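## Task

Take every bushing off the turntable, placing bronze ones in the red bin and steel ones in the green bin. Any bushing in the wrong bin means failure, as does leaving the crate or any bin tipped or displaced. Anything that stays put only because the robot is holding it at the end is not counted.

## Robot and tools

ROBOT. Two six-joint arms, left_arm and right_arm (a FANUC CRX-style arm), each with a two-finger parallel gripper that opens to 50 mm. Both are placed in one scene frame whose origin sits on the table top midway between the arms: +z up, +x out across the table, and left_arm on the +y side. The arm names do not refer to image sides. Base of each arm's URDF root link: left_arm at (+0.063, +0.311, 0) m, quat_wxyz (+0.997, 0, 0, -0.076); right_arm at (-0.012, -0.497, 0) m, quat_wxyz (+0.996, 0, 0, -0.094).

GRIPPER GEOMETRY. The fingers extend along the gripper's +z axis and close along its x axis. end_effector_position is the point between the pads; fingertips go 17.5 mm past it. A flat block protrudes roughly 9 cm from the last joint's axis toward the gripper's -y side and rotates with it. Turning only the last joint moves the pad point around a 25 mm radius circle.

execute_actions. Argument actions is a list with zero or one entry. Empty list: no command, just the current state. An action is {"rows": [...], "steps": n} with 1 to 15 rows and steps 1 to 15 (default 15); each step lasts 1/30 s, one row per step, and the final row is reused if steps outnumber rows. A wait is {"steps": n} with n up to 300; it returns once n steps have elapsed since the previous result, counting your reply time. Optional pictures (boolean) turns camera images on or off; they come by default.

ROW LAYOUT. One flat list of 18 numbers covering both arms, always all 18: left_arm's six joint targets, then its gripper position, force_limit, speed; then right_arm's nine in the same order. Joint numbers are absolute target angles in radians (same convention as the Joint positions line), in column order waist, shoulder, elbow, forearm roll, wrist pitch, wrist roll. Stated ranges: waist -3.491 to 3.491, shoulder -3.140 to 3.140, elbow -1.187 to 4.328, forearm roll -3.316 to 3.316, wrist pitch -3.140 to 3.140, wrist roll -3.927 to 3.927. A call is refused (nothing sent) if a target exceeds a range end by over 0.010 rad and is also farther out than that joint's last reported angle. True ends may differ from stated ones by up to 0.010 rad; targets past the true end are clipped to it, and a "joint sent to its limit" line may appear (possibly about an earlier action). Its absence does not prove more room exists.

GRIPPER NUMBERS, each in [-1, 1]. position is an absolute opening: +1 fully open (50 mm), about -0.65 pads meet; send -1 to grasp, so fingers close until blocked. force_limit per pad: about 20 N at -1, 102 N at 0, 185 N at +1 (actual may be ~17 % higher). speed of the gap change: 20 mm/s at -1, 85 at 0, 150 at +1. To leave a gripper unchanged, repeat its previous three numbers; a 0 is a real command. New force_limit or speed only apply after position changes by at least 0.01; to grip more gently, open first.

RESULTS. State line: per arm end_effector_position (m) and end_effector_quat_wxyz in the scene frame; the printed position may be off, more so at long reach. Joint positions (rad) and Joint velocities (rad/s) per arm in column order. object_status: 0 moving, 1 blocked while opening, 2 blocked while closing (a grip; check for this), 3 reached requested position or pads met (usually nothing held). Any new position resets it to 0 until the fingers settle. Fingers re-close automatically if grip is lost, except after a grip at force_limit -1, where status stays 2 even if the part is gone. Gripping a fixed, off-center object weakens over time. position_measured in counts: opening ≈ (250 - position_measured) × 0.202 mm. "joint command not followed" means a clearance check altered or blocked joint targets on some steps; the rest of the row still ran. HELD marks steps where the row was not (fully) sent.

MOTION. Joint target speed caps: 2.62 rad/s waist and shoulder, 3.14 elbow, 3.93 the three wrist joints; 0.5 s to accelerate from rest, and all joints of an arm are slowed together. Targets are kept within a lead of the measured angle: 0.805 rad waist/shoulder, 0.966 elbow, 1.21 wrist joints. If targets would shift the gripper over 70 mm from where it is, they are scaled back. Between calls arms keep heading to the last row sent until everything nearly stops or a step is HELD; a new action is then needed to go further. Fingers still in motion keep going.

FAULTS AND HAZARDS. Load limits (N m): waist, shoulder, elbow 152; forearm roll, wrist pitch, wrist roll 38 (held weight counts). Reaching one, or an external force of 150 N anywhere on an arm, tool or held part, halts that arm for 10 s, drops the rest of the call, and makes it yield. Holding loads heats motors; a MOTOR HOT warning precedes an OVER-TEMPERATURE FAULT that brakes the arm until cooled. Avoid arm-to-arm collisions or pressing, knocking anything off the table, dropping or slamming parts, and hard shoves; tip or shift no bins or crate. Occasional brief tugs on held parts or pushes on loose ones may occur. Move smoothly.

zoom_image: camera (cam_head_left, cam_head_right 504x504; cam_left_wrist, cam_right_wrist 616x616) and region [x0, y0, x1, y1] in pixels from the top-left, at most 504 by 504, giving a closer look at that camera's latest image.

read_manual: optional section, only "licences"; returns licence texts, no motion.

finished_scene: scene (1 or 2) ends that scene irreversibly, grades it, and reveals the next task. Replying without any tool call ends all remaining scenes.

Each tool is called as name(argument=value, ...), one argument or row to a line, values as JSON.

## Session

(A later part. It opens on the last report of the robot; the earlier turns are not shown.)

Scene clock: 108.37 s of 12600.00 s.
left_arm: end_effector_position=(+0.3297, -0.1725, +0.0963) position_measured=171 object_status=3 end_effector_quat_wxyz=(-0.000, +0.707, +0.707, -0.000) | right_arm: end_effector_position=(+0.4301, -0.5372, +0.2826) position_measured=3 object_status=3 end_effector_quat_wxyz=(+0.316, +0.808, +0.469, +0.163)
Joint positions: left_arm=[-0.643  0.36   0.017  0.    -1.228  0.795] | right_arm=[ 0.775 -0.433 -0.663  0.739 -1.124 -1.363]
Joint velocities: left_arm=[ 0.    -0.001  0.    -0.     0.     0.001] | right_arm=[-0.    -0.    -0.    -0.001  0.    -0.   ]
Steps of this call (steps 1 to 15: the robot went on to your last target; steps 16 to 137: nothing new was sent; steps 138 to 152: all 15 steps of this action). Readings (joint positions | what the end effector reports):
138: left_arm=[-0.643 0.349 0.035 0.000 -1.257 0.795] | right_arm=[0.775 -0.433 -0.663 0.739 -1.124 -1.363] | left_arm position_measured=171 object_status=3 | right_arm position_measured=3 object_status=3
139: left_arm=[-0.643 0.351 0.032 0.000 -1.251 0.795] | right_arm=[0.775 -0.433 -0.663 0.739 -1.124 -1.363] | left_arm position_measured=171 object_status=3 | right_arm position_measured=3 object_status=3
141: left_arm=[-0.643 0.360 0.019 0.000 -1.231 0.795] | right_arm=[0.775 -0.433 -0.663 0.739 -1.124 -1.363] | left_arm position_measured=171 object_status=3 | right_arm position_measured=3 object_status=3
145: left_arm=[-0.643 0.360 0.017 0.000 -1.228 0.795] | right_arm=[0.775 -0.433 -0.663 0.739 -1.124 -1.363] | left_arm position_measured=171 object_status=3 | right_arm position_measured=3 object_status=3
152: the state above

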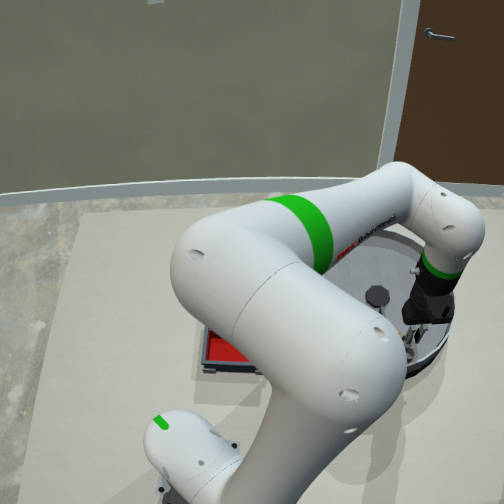

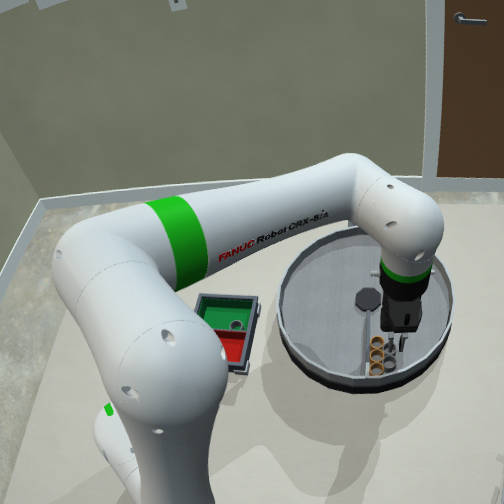

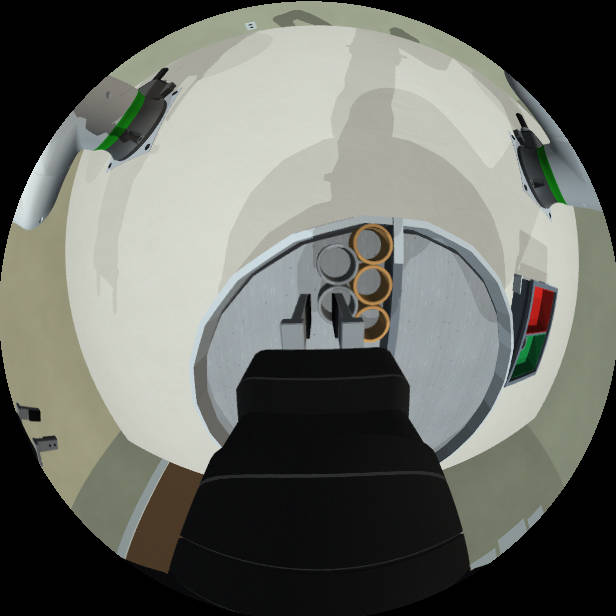

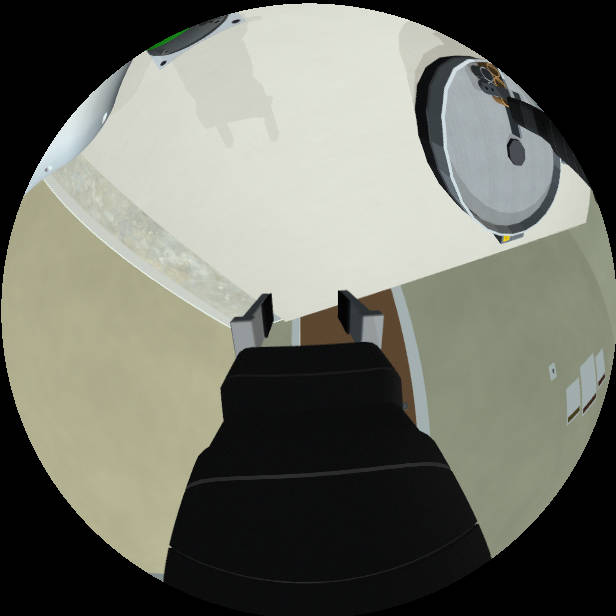

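execute_actions(
  actions=[
    {"rows":[[-0.644,0.361,0.0125,0,-1.2223,0.795,-0.12,-0.5,0,0.775,-0.433,-0.663,0.739,-1.124,-1.363,1,0,0]],"steps":6},
  ],
  pictures=false,
)

execute_actions(
  actions=[
    {"rows":[[-0.644,0.364,0.0078,0,-1.2146,0.795,-0.12,-0.5,0,0.775,-0.433,-0.663,0.739,-1.124,-1.363,1,0,0]],"steps":8},
  ],
)

zoom_image(
  camera="cam_left_wrist",
  region=[240,210,400,370],
)

Scene clock: 115.83 s of 12600.00 s.
left_arm: end_effector_position=(+0.3290, -0.1725, +0.0938) position_measured=171 object_status=3 end_effector_quat_wxyz=(+0.000, +0.708, +0.707, +0.000) | right_arm: end_effector_position=(+0.4301, -0.5372, +0.2826) position_measured=3 object_status=3 end_effector_quat_wxyz=(+0.316, +0.808, +0.469, +0.163)
Joint positions: left_arm=[-0.644  0.361  0.013 -0.    -1.222  0.795] | right_arm=[ 0.775 -0.433 -0.663  0.739 -1.124 -1.363]
Joint velocities: left_arm=[-0.001  0.002  0.001 -0.001  0.002 -0.   ] | right_arm=[ 0.    -0.     0.     0.     0.001 -0.   ]
Steps of this call (steps 1 to 15: the robot went on to your last target; steps 16 to 218: nothing new was sent; steps 219 to 224: all 6 steps of this action). Readings (joint positions | what the end effector reports):
219: left_arm=[-0.643 0.360 0.017 -0.000 -1.228 0.795] | right_arm=[0.775 -0.433 -0.663 0.739 -1.124 -1.363] | left_arm position_measured=171 object_status=3 | right_arm position_measured=3 object_status=3
220: left_arm=[-0.643 0.360 0.015 -0.000 -1.225 0.795] | right_arm=[0.775 -0.433 -0.663 0.739 -1.124 -1.363] | left_arm position_measured=171 object_status=3 | right_arm position_measured=3 object_status=3
222: left_arm=[-0.644 0.361 0.013 -0.000 -1.222 0.795] | right_arm=[0.775 -0.433 -0.663 0.739 -1.124 -1.363] | left_arm position_measured=171 object_status=3 | right_arm position_measured=3 object_status=3
224: the state above

Scene clock: 116.10 s of 12600.00 s.
left_arm: end_effector_position=(+0.3288, -0.1725, +0.0901) position_measured=171 object_status=3 end_effector_quat_wxyz=(-0.000, +0.708, +0.706, +0.000) | right_arm: end_effector_position=(+0.4301, -0.5372, +0.2826) position_measured=3 object_status=3 end_effector_quat_wxyz=(+0.316, +0.808, +0.469, +0.163)
Joint positions: left_arm=[-0.644  0.364  0.008 -0.    -1.215  0.795] | right_arm=[ 0.775 -0.433 -0.663  0.739 -1.124 -1.363]
Joint velocities: left_arm=[-0.001 -0.002  0.001  0.001 -0.    -0.   ] | right_arm=[ 0.    -0.    -0.    -0.    -0.001 -0.   ]
Steps of this call (steps 1 to 8: all 8 steps of this action). Readings (joint positions | what the end effector reports):
1: left_arm=[-0.644 0.361 0.012 -0.000 -1.222 0.795] | right_arm=[0.775 -0.433 -0.663 0.739 -1.124 -1.363] | left_arm position_measured=171 object_status=3 | right_arm position_measured=3 object_status=3
2: left_arm=[-0.644 0.362 0.010 -0.000 -1.218 0.795] | right_arm=[0.775 -0.433 -0.663 0.739 -1.124 -1.363] | left_arm position_measured=171 object_status=3 | right_arm position_measured=3 object_status=3
4: left_arm=[-0.644 0.364 0.008 -0.000 -1.215 0.795] | right_arm=[0.775 -0.433 -0.663 0.739 -1.124 -1.363] | left_arm position_measured=171 object_status=3 | right_arm position_measured=3 object_status=3
8: the state above

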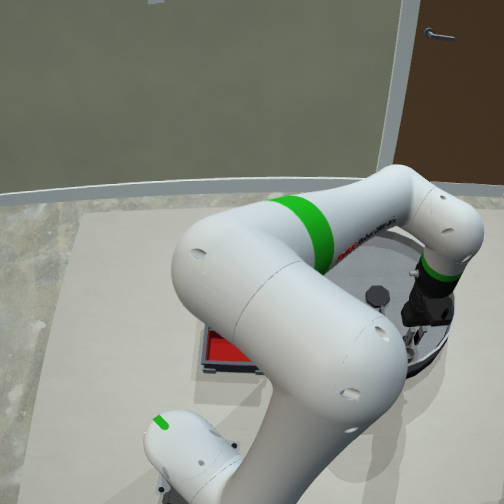

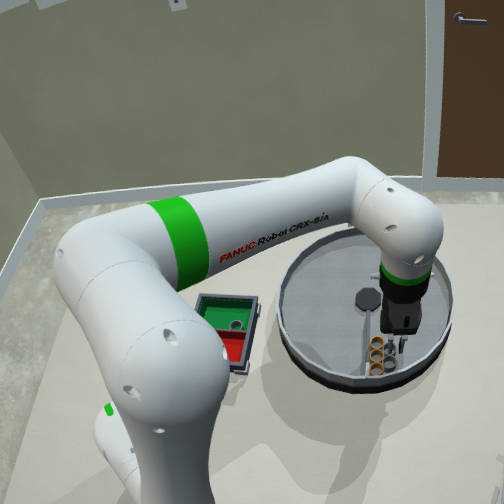

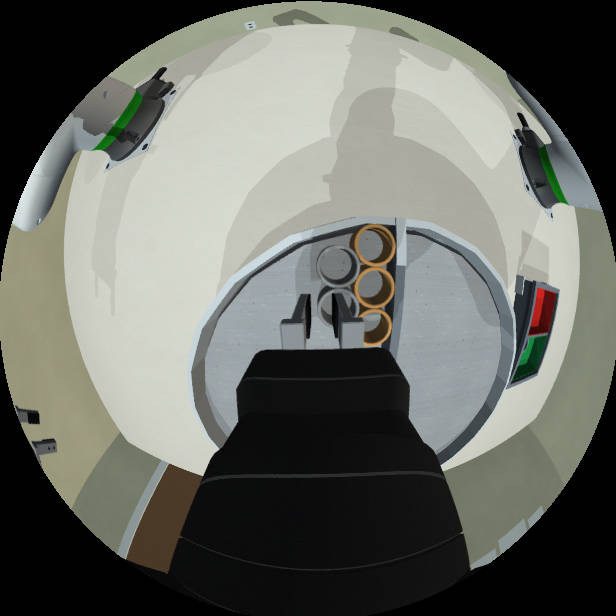

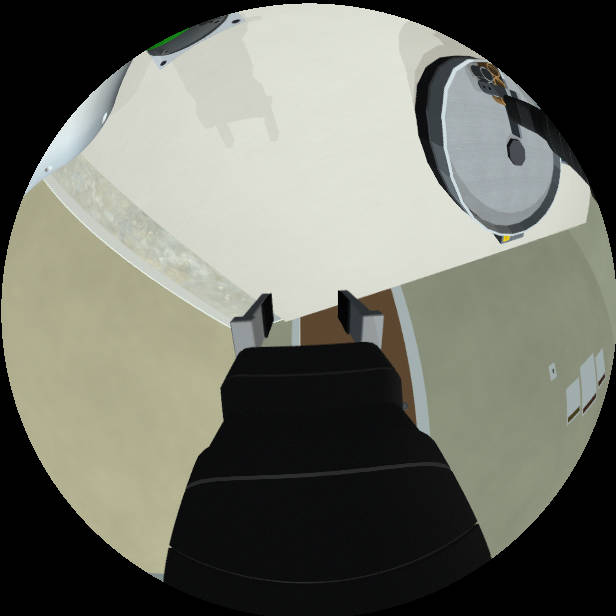

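Region (240, 210, 400, 370) of cam_left_wrist's 616x616 image, scaled by 3.150, with more detail than that image has.

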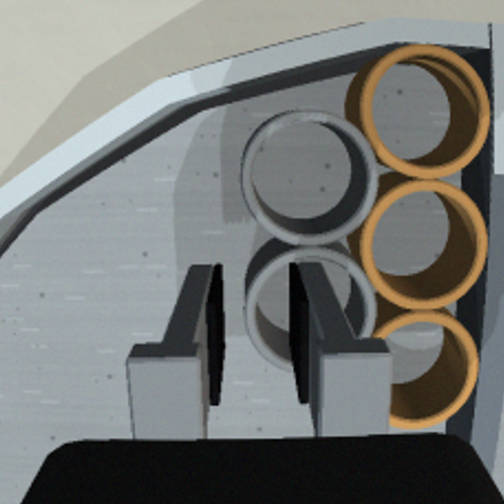

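execute_actions(
  actions=[
    {"rows":[[-0.644,0.3752,-0.0087,0,-1.187,0.795,-0.12,-0.5,0,0.775,-0.433,-0.663,0.739,-1.124,-1.363,1,0,0]],"steps":9},
  ],
  pictures=false,
)

execute_actions(
  actions=[
    {"rows":[[-0.644,0.3752,-0.0087,0,-1.187,0.795,-1,-0.5,0,0.775,-0.433,-0.663,0.739,-1.124,-1.363,1,0,0]],"steps":12},
  ],
  pictures=false,
)

execute_actions(
  actions=[
    {"rows":[[-0.644,0.32,0.09,0,-1.34,0.795,-1,-0.5,0,0.775,-0.433,-0.663,0.739,-1.124,-1.363,1,0,0]],"steps":10},
  ],
  pictures=false,
)

execute_actions(
  actions=[
    {"rows":[[0.39,-0.24,-0.464,0,-1.347,2.9,-1,-0.5,0,0.775,-0.433,-0.663,0.739,-1.124,-1.363,1,0,0]]},
  ],
  pictures=false,
)

execute_actions(
  actions=[
    {"steps":30},
  ],
  pictures=false,
)

execute_actions(
  actions=[
    {"rows":[[0.39,-0.099,-0.583,0,-1.087,2.9,-1,-0.5,0,0.775,-0.433,-0.663,0.739,-1.124,-1.363,1,0,0]]},
  ],
)

Scene clock: 126.80 s of 12600.00 s.
left_arm: end_effector_position=(+0.3287, -0.1725, +0.0774) position_measured=171 object_status=3 end_effector_quat_wxyz=(-0.000, +0.708, +0.706, -0.000) | right_arm: end_effector_position=(+0.4301, -0.5372, +0.2826) position_measured=3 object_status=3 end_effector_quat_wxyz=(+0.316, +0.808, +0.469, +0.163)
Joint positions: left_arm=[-0.644  0.375 -0.009  0.    -1.187  0.795] | right_arm=[ 0.775 -0.433 -0.663  0.739 -1.124 -1.363]
Joint velocities: left_arm=[ 0.     0.    -0.001  0.     0.     0.   ] | right_arm=[ 0.002 -0.    -0.     0.001 -0.     0.   ]
Steps of this call (steps 1 to 15: the robot went on to your last target; steps 16 to 312: nothing new was sent; steps 313 to 321: all 9 steps of this action). Readings (joint positions | what the end effector reports):
313: left_arm=[-0.644 0.364 0.008 0.000 -1.214 0.795] | right_arm=[0.775 -0.433 -0.663 0.739 -1.124 -1.363] | left_arm position_measured=171 object_status=3 | right_arm position_measured=3 object_status=3
314: left_arm=[-0.644 0.366 0.005 0.000 -1.208 0.795] | right_arm=[0.775 -0.433 -0.663 0.739 -1.124 -1.363] | left_arm position_measured=171 object_status=3 | right_arm position_measured=3 object_status=3
316: left_arm=[-0.644 0.375 -0.008 0.000 -1.189 0.795] | right_arm=[0.775 -0.433 -0.663 0.739 -1.124 -1.363] | left_arm position_measured=171 object_status=3 | right_arm position_measured=3 object_status=3
320: left_arm=[-0.644 0.375 -0.009 0.000 -1.187 0.795] | right_arm=[0.775 -0.433 -0.663 0.739 -1.124 -1.363] | left_arm position_measured=171 object_status=3 | right_arm position_measured=3 object_status=3
321: the state above

Scene clock: 127.20 s of 12600.00 s.
left_arm: end_effector_position=(+0.3287, -0.1725, +0.0774) position_measured=211 object_status=2 end_effector_quat_wxyz=(-0.000, +0.708, +0.706, +0.000) | right_arm: end_effector_position=(+0.4301, -0.5372, +0.2826) position_measured=3 object_status=3 end_effector_quat_wxyz=(+0.316, +0.808, +0.469, +0.163)
Joint positions: left_arm=[-0.644  0.375 -0.009 -0.    -1.187  0.795] | right_arm=[ 0.775 -0.433 -0.663  0.739 -1.124 -1.363]
Joint velocities: left_arm=[ 0.001  0.001  0.001  0.    -0.    -0.   ] | right_arm=[ 0.    -0.     0.    -0.001  0.001  0.001]
Steps of this call (steps 1 to 12: all 12 steps of this action). Readings (joint positions | what the end effector reports):
1: left_arm=[-0.644 0.375 -0.009 0.000 -1.187 0.795] | right_arm=[0.775 -0.433 -0.663 0.739 -1.124 -1.363] | left_arm position_measured=179 object_status=0 | right_arm position_measured=3 object_status=3
2: left_arm=[-0.644 0.375 -0.009 0.000 -1.187 0.795] | right_arm=[0.775 -0.433 -0.663 0.739 -1.124 -1.363] | left_arm position_measured=193 object_status=0 | right_arm position_measured=3 object_status=3
4: left_arm=[-0.644 0.375 -0.009 0.000 -1.187 0.795] | right_arm=[0.775 -0.433 -0.663 0.739 -1.124 -1.363] | left_arm position_measured=211 object_status=0 | right_arm position_measured=3 object_status=3
8: left_arm=[-0.644 0.375 -0.009 -0.000 -1.187 0.795] | right_arm=[0.775 -0.433 -0.663 0.739 -1.124 -1.363] | left_arm position_measured=211 object_status=0 | right_arm position_measured=3 object_status=3
12: the state above

Scene clock: 127.53 s of 12600.00 s.
left_arm: end_effector_position=(+0.3280, -0.1718, +0.1481) position_measured=211 object_status=2 end_effector_quat_wxyz=(+0.000, +0.708, +0.706, -0.000) | right_arm: end_effector_position=(+0.4301, -0.5372, +0.2826) position_measured=3 object_status=3 end_effector_quat_wxyz=(+0.316, +0.808, +0.469, +0.163)
Joint positions: left_arm=[-0.644  0.32   0.09   0.    -1.34   0.795] | right_arm=[ 0.775 -0.433 -0.663  0.739 -1.124 -1.363]
Joint velocities: left_arm=[-0.001  0.007  0.001 -0.002 -0.01   0.001] | right_arm=[ 0.     0.    -0.     0.    -0.     0.001]
Steps of this call (steps 1 to 10: all 10 steps of this action). Readings (joint positions | what the end effector reports):
1: left_arm=[-0.644 0.375 -0.008 -0.000 -1.187 0.795] | right_arm=[0.775 -0.433 -0.663 0.739 -1.124 -1.363] | left_arm position_measured=211 object_status=2 | right_arm position_measured=3 object_status=3
2: left_arm=[-0.644 0.373 -0.005 -0.000 -1.193 0.795] | right_arm=[0.775 -0.433 -0.663 0.739 -1.124 -1.363] | left_arm position_measured=211 object_status=2 | right_arm position_measured=3 object_status=3
4: left_arm=[-0.644 0.359 0.020 -0.000 -1.231 0.795] | right_arm=[0.775 -0.433 -0.663 0.739 -1.124 -1.363] | left_arm position_measured=211 object_status=2 | right_arm position_measured=3 object_status=3
8: left_arm=[-0.644 0.322 0.086 0.000 -1.332 0.795] | right_arm=[0.775 -0.433 -0.663 0.739 -1.124 -1.363] | left_arm position_measured=211 object_status=2 | right_arm position_measured=3 object_status=3
10: the state above

Scene clock: 128.03 s of 12600.00 s.
left_arm: end_effector_position=(+0.4107, -0.0232, +0.1671) position_measured=211 object_status=2 end_effector_quat_wxyz=(-0.000, +0.331, +0.944, +0.000) | right_arm: end_effector_position=(+0.4301, -0.5372, +0.2826) position_measured=3 object_status=3 end_effector_quat_wxyz=(+0.316, +0.808, +0.469, +0.163)
Joint positions: left_arm=[-0.287  0.108 -0.121  0.    -1.343  1.336] | right_arm=[ 0.775 -0.433 -0.663  0.739 -1.124 -1.363]
Joint velocities: left_arm=[ 0.91  -0.469 -0.461 -0.001 -0.006  1.502] | right_arm=[ 0.  0.  0.  0.  0. -0.]
Steps of this call (steps 1 to 15: all 15 steps of this action). Readings (joint positions | what the end effector reports):
1: left_arm=[-0.644 0.320 0.090 0.000 -1.340 0.795] | right_arm=[0.775 -0.433 -0.663 0.739 -1.124 -1.363] | left_arm position_measured=211 object_status=2 | right_arm position_measured=3 object_status=3
2: left_arm=[-0.640 0.317 0.087 0.000 -1.340 0.801] | right_arm=[0.775 -0.433 -0.663 0.739 -1.124 -1.363] | left_arm position_measured=211 object_status=2 | right_arm position_measured=3 object_status=3
4: left_arm=[-0.615 0.300 0.069 0.000 -1.340 0.839] | right_arm=[0.775 -0.433 -0.663 0.739 -1.124 -1.363] | left_arm position_measured=211 object_status=2 | right_arm position_measured=3 object_status=3
8: left_arm=[-0.505 0.227 -0.004 0.000 -1.341 1.004] | right_arm=[0.775 -0.433 -0.663 0.739 -1.124 -1.363] | left_arm position_measured=211 object_status=2 | right_arm position_measured=3 object_status=3
15: the state above

Scene clock: 129.03 s of 12600.00 s.
left_arm: end_effector_position=(+0.4313, +0.2600, +0.1597) position_measured=211 object_status=2 end_effector_quat_wxyz=(+0.000, +0.705, -0.709, -0.000) | right_arm: end_effector_position=(+0.4301, -0.5372, +0.2826) position_measured=3 object_status=3 end_effector_quat_wxyz=(+0.316, +0.808, +0.469, +0.163)
Joint positions: left_arm=[ 0.39  -0.24  -0.464  0.    -1.347  2.9  ] | right_arm=[ 0.775 -0.433 -0.663  0.739 -1.124 -1.363]
Joint velocities: left_arm=[ 0.001 -0.001 -0.     0.     0.     0.003] | right_arm=[ 0.     0.    -0.     0.001  0.     0.   ]
Steps of this call (steps 1 to 30: the robot went on to your last target). Readings (joint positions | what the end effector reports):
1: left_arm=[-0.256 0.092 -0.137 0.000 -1.343 1.388] | right_arm=[0.775 -0.433 -0.663 0.739 -1.124 -1.363] | left_arm position_measured=211 object_status=2 | right_arm position_measured=3 object_status=3
2: left_arm=[-0.226 0.076 -0.152 0.000 -1.343 1.442] | right_arm=[0.775 -0.433 -0.663 0.739 -1.124 -1.363] | left_arm position_measured=211 object_status=2 | right_arm position_measured=3 object_status=3
4: left_arm=[-0.167 0.046 -0.182 0.000 -1.343 1.555] | right_arm=[0.775 -0.433 -0.663 0.739 -1.124 -1.363] | left_arm position_measured=211 object_status=2 | right_arm position_measured=3 object_status=3
8: left_arm=[-0.054 -0.012 -0.239 0.000 -1.344 1.803] | right_arm=[0.775 -0.433 -0.663 0.739 -1.124 -1.363] | left_arm position_measured=211 object_status=2 | right_arm position_measured=3 object_status=3
30: the state above

Scene clock: 129.53 s of 12600.00 s.
left_arm: end_effector_position=(+0.4491, +0.2644, +0.0651) position_measured=211 object_status=2 end_effector_quat_wxyz=(-0.000, +0.706, -0.709, +0.000) | right_arm: end_effector_position=(+0.4301, -0.5372, +0.2826) position_measured=3 object_status=3 end_effector_quat_wxyz=(+0.316, +0.808, +0.469, +0.163)
Joint positions: left_arm=[ 0.39  -0.099 -0.583 -0.    -1.087  2.9  ] | right_arm=[ 0.775 -0.433 -0.663  0.739 -1.124 -1.363]
Joint velocities: left_arm=[ 0.     0.002 -0.001 -0.     0.001  0.001] | right_arm=[ 0.002 -0.     0.     0.001  0.001 -0.   ]
Steps of this call (steps 1 to 15: all 15 steps of this action). Readings (joint positions | what the end effector reports):
1: left_arm=[0.390 -0.240 -0.464 0.000 -1.347 2.900] | right_arm=[0.775 -0.433 -0.663 0.739 -1.124 -1.363] | left_arm position_measured=211 object_status=2 | right_arm position_measured=3 object_status=3
2: left_arm=[0.390 -0.237 -0.467 0.000 -1.341 2.900] | right_arm=[0.775 -0.433 -0.663 0.739 -1.124 -1.363] | left_arm position_measured=211 object_status=2 | right_arm position_measured=3 object_status=3
4: left_arm=[0.390 -0.216 -0.484 0.000 -1.303 2.900] | right_arm=[0.775 -0.433 -0.663 0.739 -1.124 -1.363] | left_arm position_measured=211 object_status=2 | right_arm position_measured=3 object_status=3
8: left_arm=[0.390 -0.134 -0.554 -0.000 -1.152 2.900] | right_arm=[0.775 -0.433 -0.663 0.739 -1.124 -1.363] | left_arm position_measured=211 object_status=2 | right_arm position_measured=3 object_status=3
15: the state above

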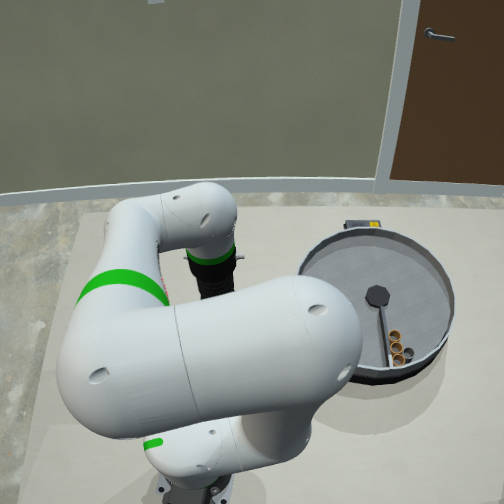

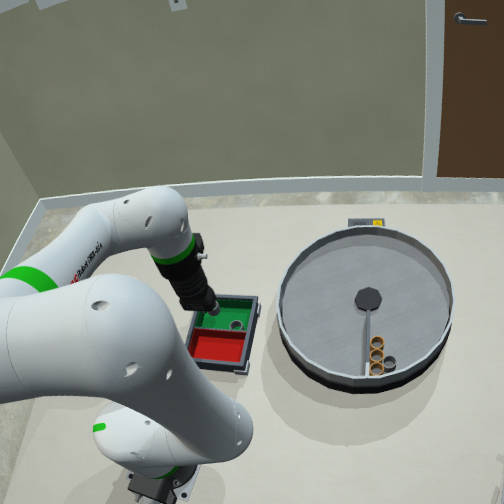

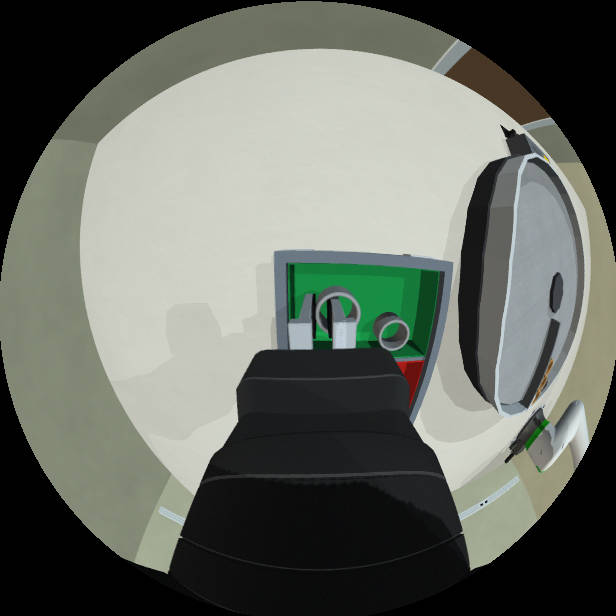

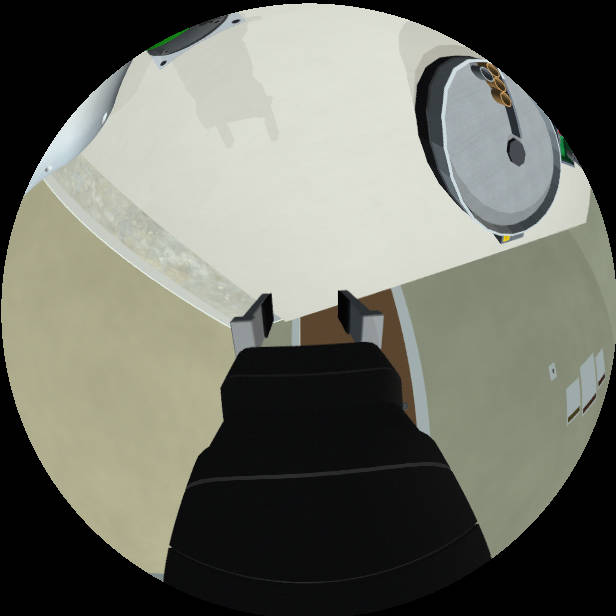

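execute_actions(
  actions=[
    {"rows":[[0.39,-0.099,-0.583,0,-1.087,2.9,-0.12,-0.5,0,0.775,-0.433,-0.663,0.739,-1.124,-1.363,1,0,0]],"steps":8},
  ],
  pictures=false,
)

execute_actions(
  actions=[
    {"rows":[[0.39,-0.24,-0.464,0,-1.347,2.9,-0.12,-0.5,0,0.775,-0.433,-0.663,0.739,-1.124,-1.363,1,0,0]],"steps":12},
  ],
  pictures=false,
)

execute_actions(
  actions=[
    {"rows":[[-0.6854,0.3237,-0.0344,0,-1.2127,0.837,-0.12,-0.5,0,0.775,-0.433,-0.663,0.739,-1.124,-1.363,1,0,0]]},
  ],
  pictures=false,
)

execute_actions(
  actions=[
    {"steps":40},
  ],
)

zoom_image(
  camera="cam_left_wrist",
  region=[240,210,400,370],
)

Scene clock: 136.70 s of 12600.00 s.
left_arm: end_effector_position=(+0.4490, +0.2643, +0.0649) position_measured=171 object_status=0 end_effector_quat_wxyz=(+0.000, +0.706, -0.709, -0.000) | right_arm: end_effector_position=(+0.4301, -0.5372, +0.2826) position_measured=3 object_status=3 end_effector_quat_wxyz=(+0.316, +0.808, +0.469, +0.163)
Joint positions: left_arm=[ 0.39  -0.099 -0.583  0.    -1.087  2.9  ] | right_arm=[ 0.775 -0.433 -0.663  0.739 -1.124 -1.363]
Joint velocities: left_arm=[ 0.001  0.001 -0.001 -0.    -0.001 -0.001] | right_arm=[-0.    -0.    -0.    -0.    -0.     0.001]
Steps of this call (steps 1 to 15: the robot went on to your last target; steps 16 to 207: nothing new was sent; steps 208 to 215: all 8 steps of this action). Readings (joint positions | what the end effector reports):
208: left_arm=[0.390 -0.099 -0.583 0.000 -1.087 2.900] | right_arm=[0.775 -0.433 -0.663 0.739 -1.124 -1.363] | left_arm position_measured=202 object_status=0 | right_arm position_measured=3 object_status=3
209: left_arm=[0.390 -0.099 -0.583 0.000 -1.087 2.900] | right_arm=[0.775 -0.433 -0.663 0.739 -1.124 -1.363] | left_arm position_measured=188 object_status=0 | right_arm position_measured=3 object_status=3
211: left_arm=[0.390 -0.099 -0.583 0.000 -1.087 2.900] | right_arm=[0.775 -0.433 -0.663 0.739 -1.124 -1.363] | left_arm position_measured=171 object_status=0 | right_arm position_measured=3 object_status=3
215: the state above

Scene clock: 137.10 s of 12600.00 s.
left_arm: end_effector_position=(+0.4314, +0.2600, +0.1595) position_measured=171 object_status=3 end_effector_quat_wxyz=(+0.000, +0.706, -0.709, +0.000) | right_arm: end_effector_position=(+0.4301, -0.5372, +0.2826) position_measured=3 object_status=3 end_effector_quat_wxyz=(+0.316, +0.808, +0.469, +0.163)
Joint positions: left_arm=[ 0.39  -0.24  -0.464  0.    -1.346  2.9  ] | right_arm=[ 0.775 -0.433 -0.663  0.739 -1.124 -1.363]
Joint velocities: left_arm=[-0.    -0.012  0.008  0.    -0.031  0.   ] | right_arm=[ 0.003 -0.    -0.    -0.     0.001 -0.001]
Steps of this call (steps 1 to 12: all 12 steps of this action). Readings (joint positions | what the end effector reports):
1: left_arm=[0.390 -0.099 -0.583 0.000 -1.087 2.900] | right_arm=[0.775 -0.433 -0.663 0.739 -1.124 -1.363] | left_arm position_measured=171 object_status=0 | right_arm position_measured=3 object_status=3
2: left_arm=[0.390 -0.102 -0.581 0.000 -1.093 2.900] | right_arm=[0.775 -0.433 -0.663 0.739 -1.124 -1.363] | left_arm position_measured=171 object_status=0 | right_arm position_measured=3 object_status=3
4: left_arm=[0.390 -0.123 -0.563 0.000 -1.131 2.900] | right_arm=[0.775 -0.433 -0.663 0.739 -1.124 -1.363] | left_arm position_measured=171 object_status=3 | right_arm position_measured=3 object_status=3
8: left_arm=[0.390 -0.205 -0.493 0.000 -1.282 2.900] | right_arm=[0.775 -0.433 -0.663 0.739 -1.124 -1.363] | left_arm position_measured=171 object_status=3 | right_arm position_measured=3 object_status=3
12: the state above

Scene clock: 137.60 s of 12600.00 s.
left_arm: end_effector_position=(+0.4631, +0.1082, +0.1494) position_measured=171 object_status=3 end_effector_quat_wxyz=(+0.001, -0.315, +0.949, -0.000) | right_arm: end_effector_position=(+0.4301, -0.5372, +0.2826) position_measured=3 object_status=3 end_effector_quat_wxyz=(+0.316, +0.808, +0.469, +0.163)
Joint positions: left_arm=[ 0.02  -0.02  -0.297  0.    -1.292  2.343] | right_arm=[ 0.775 -0.433 -0.663  0.739 -1.124 -1.363]
Joint velocities: left_arm=[-0.913  0.443  0.338 -0.001  0.102 -1.445] | right_arm=[ 0.001  0.     0.    -0.001  0.002  0.   ]
Steps of this call (steps 1 to 15: all 15 steps of this action). Readings (joint positions | what the end effector reports):
1: left_arm=[0.390 -0.240 -0.464 0.000 -1.347 2.900] | right_arm=[0.775 -0.433 -0.663 0.739 -1.124 -1.363] | left_arm position_measured=171 object_status=3 | right_arm position_measured=3 object_status=3
2: left_arm=[0.386 -0.237 -0.462 0.000 -1.346 2.894] | right_arm=[0.775 -0.433 -0.663 0.739 -1.124 -1.363] | left_arm position_measured=171 object_status=3 | right_arm position_measured=3 object_status=3
4: left_arm=[0.361 -0.219 -0.448 0.000 -1.339 2.856] | right_arm=[0.775 -0.433 -0.663 0.739 -1.124 -1.363] | left_arm position_measured=171 object_status=3 | right_arm position_measured=3 object_status=3
8: left_arm=[0.246 -0.141 -0.390 0.000 -1.320 2.684] | right_arm=[0.775 -0.433 -0.663 0.739 -1.124 -1.363] | left_arm position_measured=171 object_status=3 | right_arm position_measured=3 object_status=3
15: the state above

Scene clock: 148.77 s of 12600.00 s.
left_arm: end_effector_position=(+0.2983, -0.1731, +0.0974) position_measured=171 object_status=3 end_effector_quat_wxyz=(+0.002, +0.707, +0.707, -0.001) | right_arm: end_effector_position=(+0.4301, -0.5372, +0.2826) position_measured=3 object_status=3 end_effector_quat_wxyz=(+0.316, +0.808, +0.469, +0.163)
Joint positions: left_arm=[-0.685  0.321 -0.032  0.001 -1.214  0.837] | right_arm=[ 0.775 -0.433 -0.663  0.739 -1.124 -1.363]
Joint velocities: left_arm=[ 0.     0.001 -0.001  0.     0.    -0.   ] | right_arm=[ 0.001 -0.001  0.     0.001  0.001  0.002]
FORCE FAULT: contact force on the left arm reached its limit, and that arm stopped for 10 seconds. The contact can be on any part of that arm, not only on its tool. That arm's remaining commands of this call were not run. That arm holds still and accepts commands again. Move the arm away from the contact; if what it grips holds it there, let go first. Pushing or pulling that hard again can fault the arm again.
The stop of the left arm began at step 35 of this call (marked STOPPED below). From that step on that arm followed nothing that you had sent. Nothing is kept back now, and the robot has no last target.
Steps of this call (steps 1 to 40: the robot went on to your last target; steps 41 to 335: the stop continued). Readings (joint positions | what the end effector reports):
1: left_arm=[-0.010 -0.005 -0.286 0.000 -1.289 2.294] | right_arm=[0.775 -0.433 -0.663 0.739 -1.124 -1.363] | left_arm position_measured=171 object_status=3 | right_arm position_measured=3 object_status=3
2: left_arm=[-0.040 0.009 -0.275 0.000 -1.285 2.243] | right_arm=[0.775 -0.433 -0.663 0.739 -1.124 -1.363] | left_arm position_measured=171 object_status=3 | right_arm position_measured=3 object_status=3
4: left_arm=[-0.098 0.037 -0.253 0.000 -1.279 2.138] | right_arm=[0.775 -0.433 -0.663 0.739 -1.124 -1.363] | left_arm position_measured=171 object_status=3 | right_arm position_measured=3 object_status=3
8: left_arm=[-0.206 0.090 -0.213 0.000 -1.267 1.912] | right_arm=[0.775 -0.433 -0.663 0.739 -1.124 -1.363] | left_arm position_measured=171 object_status=3 | right_arm position_measured=3 object_status=3
35: left_arm=[-0.685 0.322 -0.033 0.001 -1.214 0.837] | right_arm=[0.775 -0.433 -0.663 0.739 -1.124 -1.363] | left_arm position_measured=171 object_status=3 | right_arm position_measured=3 object_status=3 STOPPED (the left arm)
335: the state above

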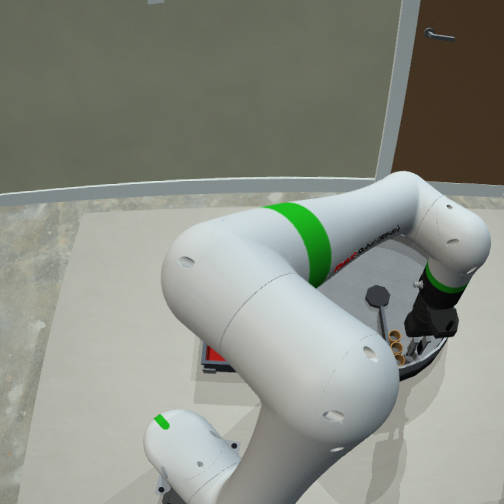

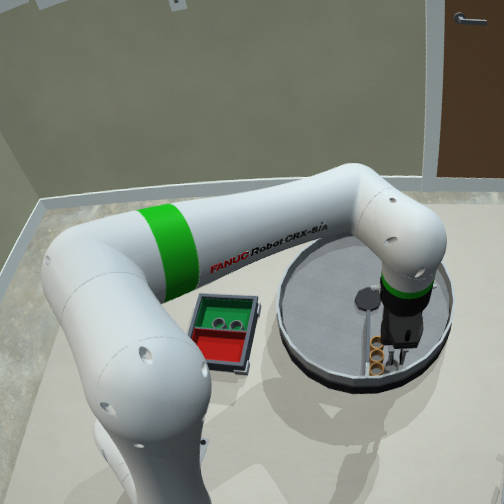

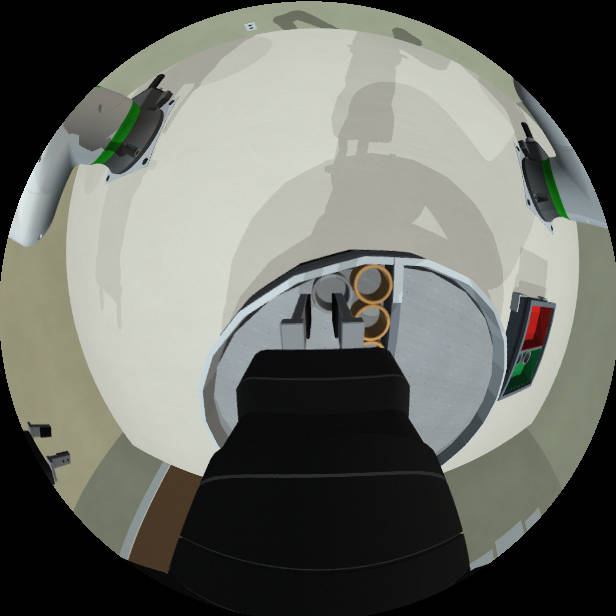

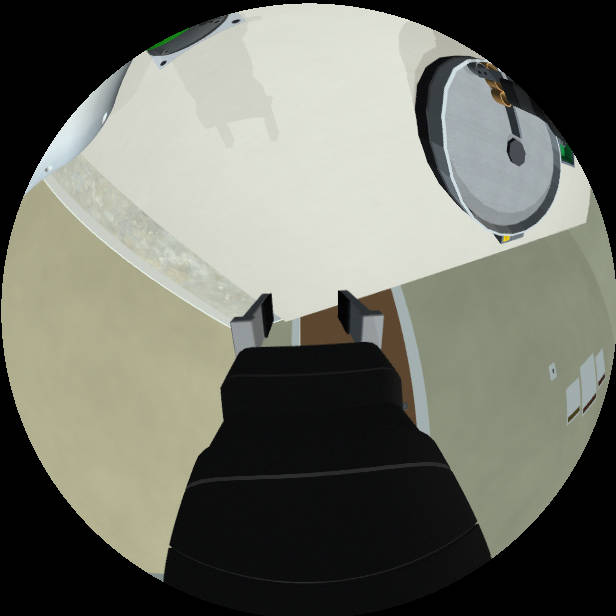

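Region (240, 210, 400, 370) of cam_left_wrist's 616x616 image, scaled by 3.150, with more detail than that image has.

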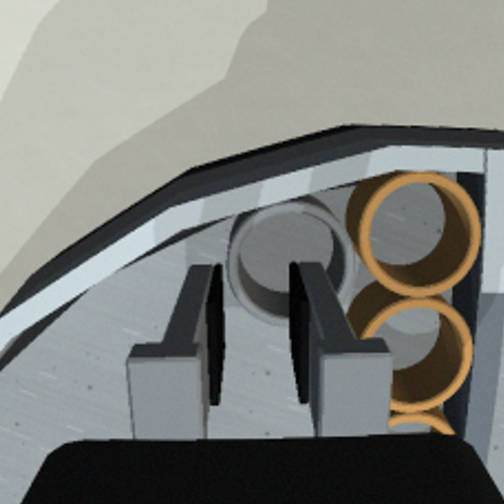

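execute_actions(
  actions=[
    {"rows":[[-0.6854,0.3177,-0.0249,0,-1.2282,0.837,-0.12,-0.5,0,0.775,-0.433,-0.663,0.739,-1.124,-1.363,1,0,0]]},
  ],
  pictures=false,
)

execute_actions(
  actions=[
    {"steps":90},
  ],
)

zoom_image(
  camera="cam_left_wrist",
  region=[240,210,400,370],
)

Scene clock: 154.40 s of 12600.00 s.
left_arm: end_effector_position=(+0.2979, -0.1723, +0.1020) position_measured=171 object_status=3 end_effector_quat_wxyz=(+0.000, +0.707, +0.707, +0.000) | right_arm: end_effector_position=(+0.4301, -0.5372, +0.2826) position_measured=3 object_status=3 end_effector_quat_wxyz=(+0.316, +0.808, +0.469, +0.163)
Joint positions: left_arm=[-0.685  0.318 -0.025 -0.    -1.228  0.837] | right_arm=[ 0.775 -0.433 -0.663  0.739 -1.124 -1.363]
Joint velocities: left_arm=[-0.002  0.     0.     0.     0.001 -0.001] | right_arm=[ 0.     0.     0.    -0.001  0.     0.001]
Steps of this call (steps 1 to 154: nothing new was sent; steps 155 to 169: all 15 steps of this action). Readings (joint positions | what the end effector reports):
155: left_arm=[-0.685 0.321 -0.032 0.001 -1.215 0.837] | right_arm=[0.775 -0.433 -0.663 0.739 -1.124 -1.363] | left_arm position_measured=171 object_status=3 | right_arm position_measured=3 object_status=3
156: left_arm=[-0.685 0.320 -0.029 0.001 -1.220 0.837] | right_arm=[0.775 -0.433 -0.663 0.739 -1.124 -1.363] | left_arm position_measured=171 object_status=3 | right_arm position_measured=3 object_status=3
158: left_arm=[-0.685 0.318 -0.025 0.000 -1.228 0.837] | right_arm=[0.775 -0.433 -0.663 0.739 -1.124 -1.363] | left_arm position_measured=171 object_status=3 | right_arm position_measured=3 object_status=3
162: left_arm=[-0.685 0.318 -0.025 -0.000 -1.228 0.837] | right_arm=[0.775 -0.433 -0.663 0.739 -1.124 -1.363] | left_arm position_measured=171 object_status=3 | right_arm position_measured=3 object_status=3
169: the state above

Scene clock: 157.40 s of 12600.00 s.
left_arm: end_effector_position=(+0.2979, -0.1724, +0.1020) position_measured=171 object_status=3 end_effector_quat_wxyz=(+0.000, +0.708, +0.707, -0.000) | right_arm: end_effector_position=(+0.4301, -0.5372, +0.2826) position_measured=3 object_status=3 end_effector_quat_wxyz=(+0.316, +0.808, +0.469, +0.163)
Joint positions: left_arm=[-0.685  0.318 -0.025  0.    -1.228  0.837] | right_arm=[ 0.775 -0.433 -0.663  0.739 -1.124 -1.363]
Joint velocities: left_arm=[-0.002 -0.    -0.001  0.001 -0.    -0.001] | right_arm=[ 0.001  0.     0.     0.001 -0.001  0.   ]
Steps of this call (steps 1 to 15: the robot went on to your last target; steps 16 to 90: nothing new was sent). Readings (joint positions | what the end effector reports):
1: left_arm=[-0.685 0.318 -0.025 -0.000 -1.228 0.837] | right_arm=[0.775 -0.433 -0.663 0.739 -1.124 -1.363] | left_arm position_measured=171 object_status=3 | right_arm position_measured=3 object_status=3
2: left_arm=[-0.685 0.318 -0.025 -0.000 -1.228 0.837] | right_arm=[0.775 -0.433 -0.663 0.739 -1.124 -1.363] | left_arm position_measured=171 object_status=3 | right_arm position_measured=3 object_status=3
4: left_arm=[-0.685 0.318 -0.025 -0.000 -1.228 0.837] | right_arm=[0.775 -0.433 -0.663 0.739 -1.124 -1.363] | left_arm position_measured=171 object_status=3 | right_arm position_measured=3 object_status=3
8: left_arm=[-0.685 0.318 -0.025 -0.000 -1.228 0.837] | right_arm=[0.775 -0.433 -0.663 0.739 -1.124 -1.363] | left_arm position_measured=171 object_status=3 | right_arm position_measured=3 object_status=3
90: the state above
All arms were judged still, so your last target was given up. Only a new action makes them travel on or press farther. Fingers that are still opening or closing keep moving.

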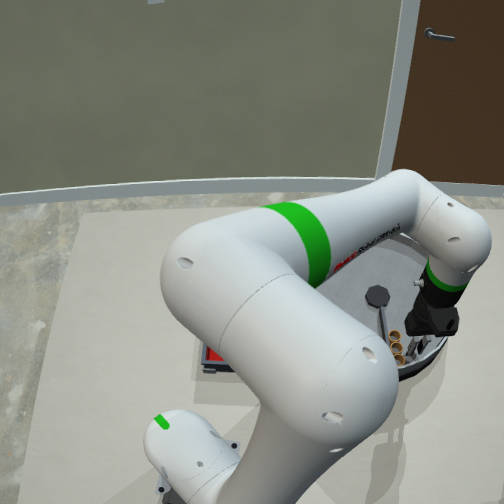

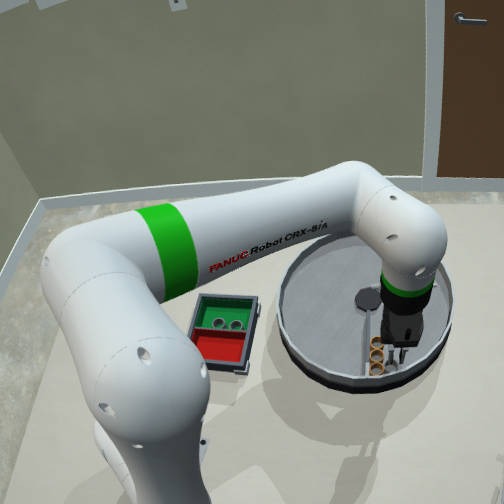

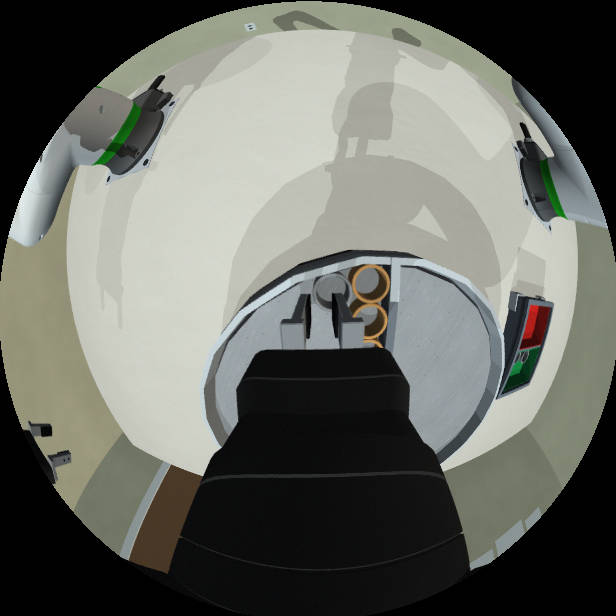

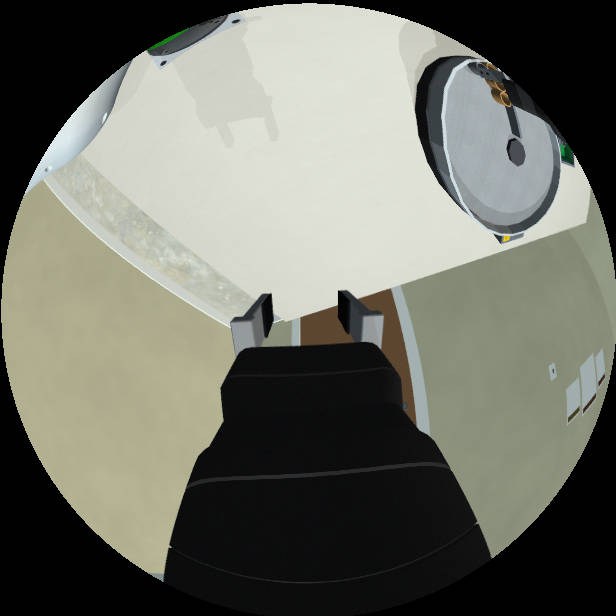

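Region (240, 210, 400, 370) of cam_left_wrist's 616x616 image, scaled by 3.150, with more detail than that image has.

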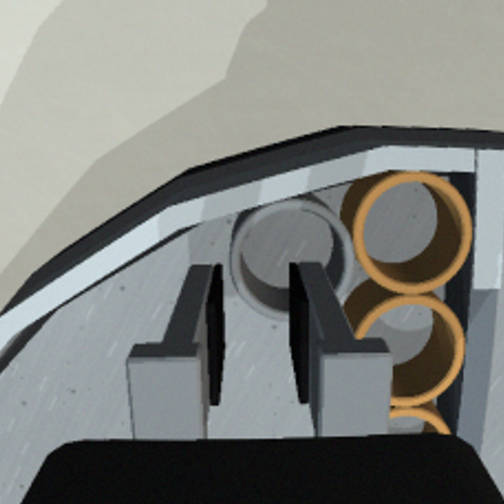

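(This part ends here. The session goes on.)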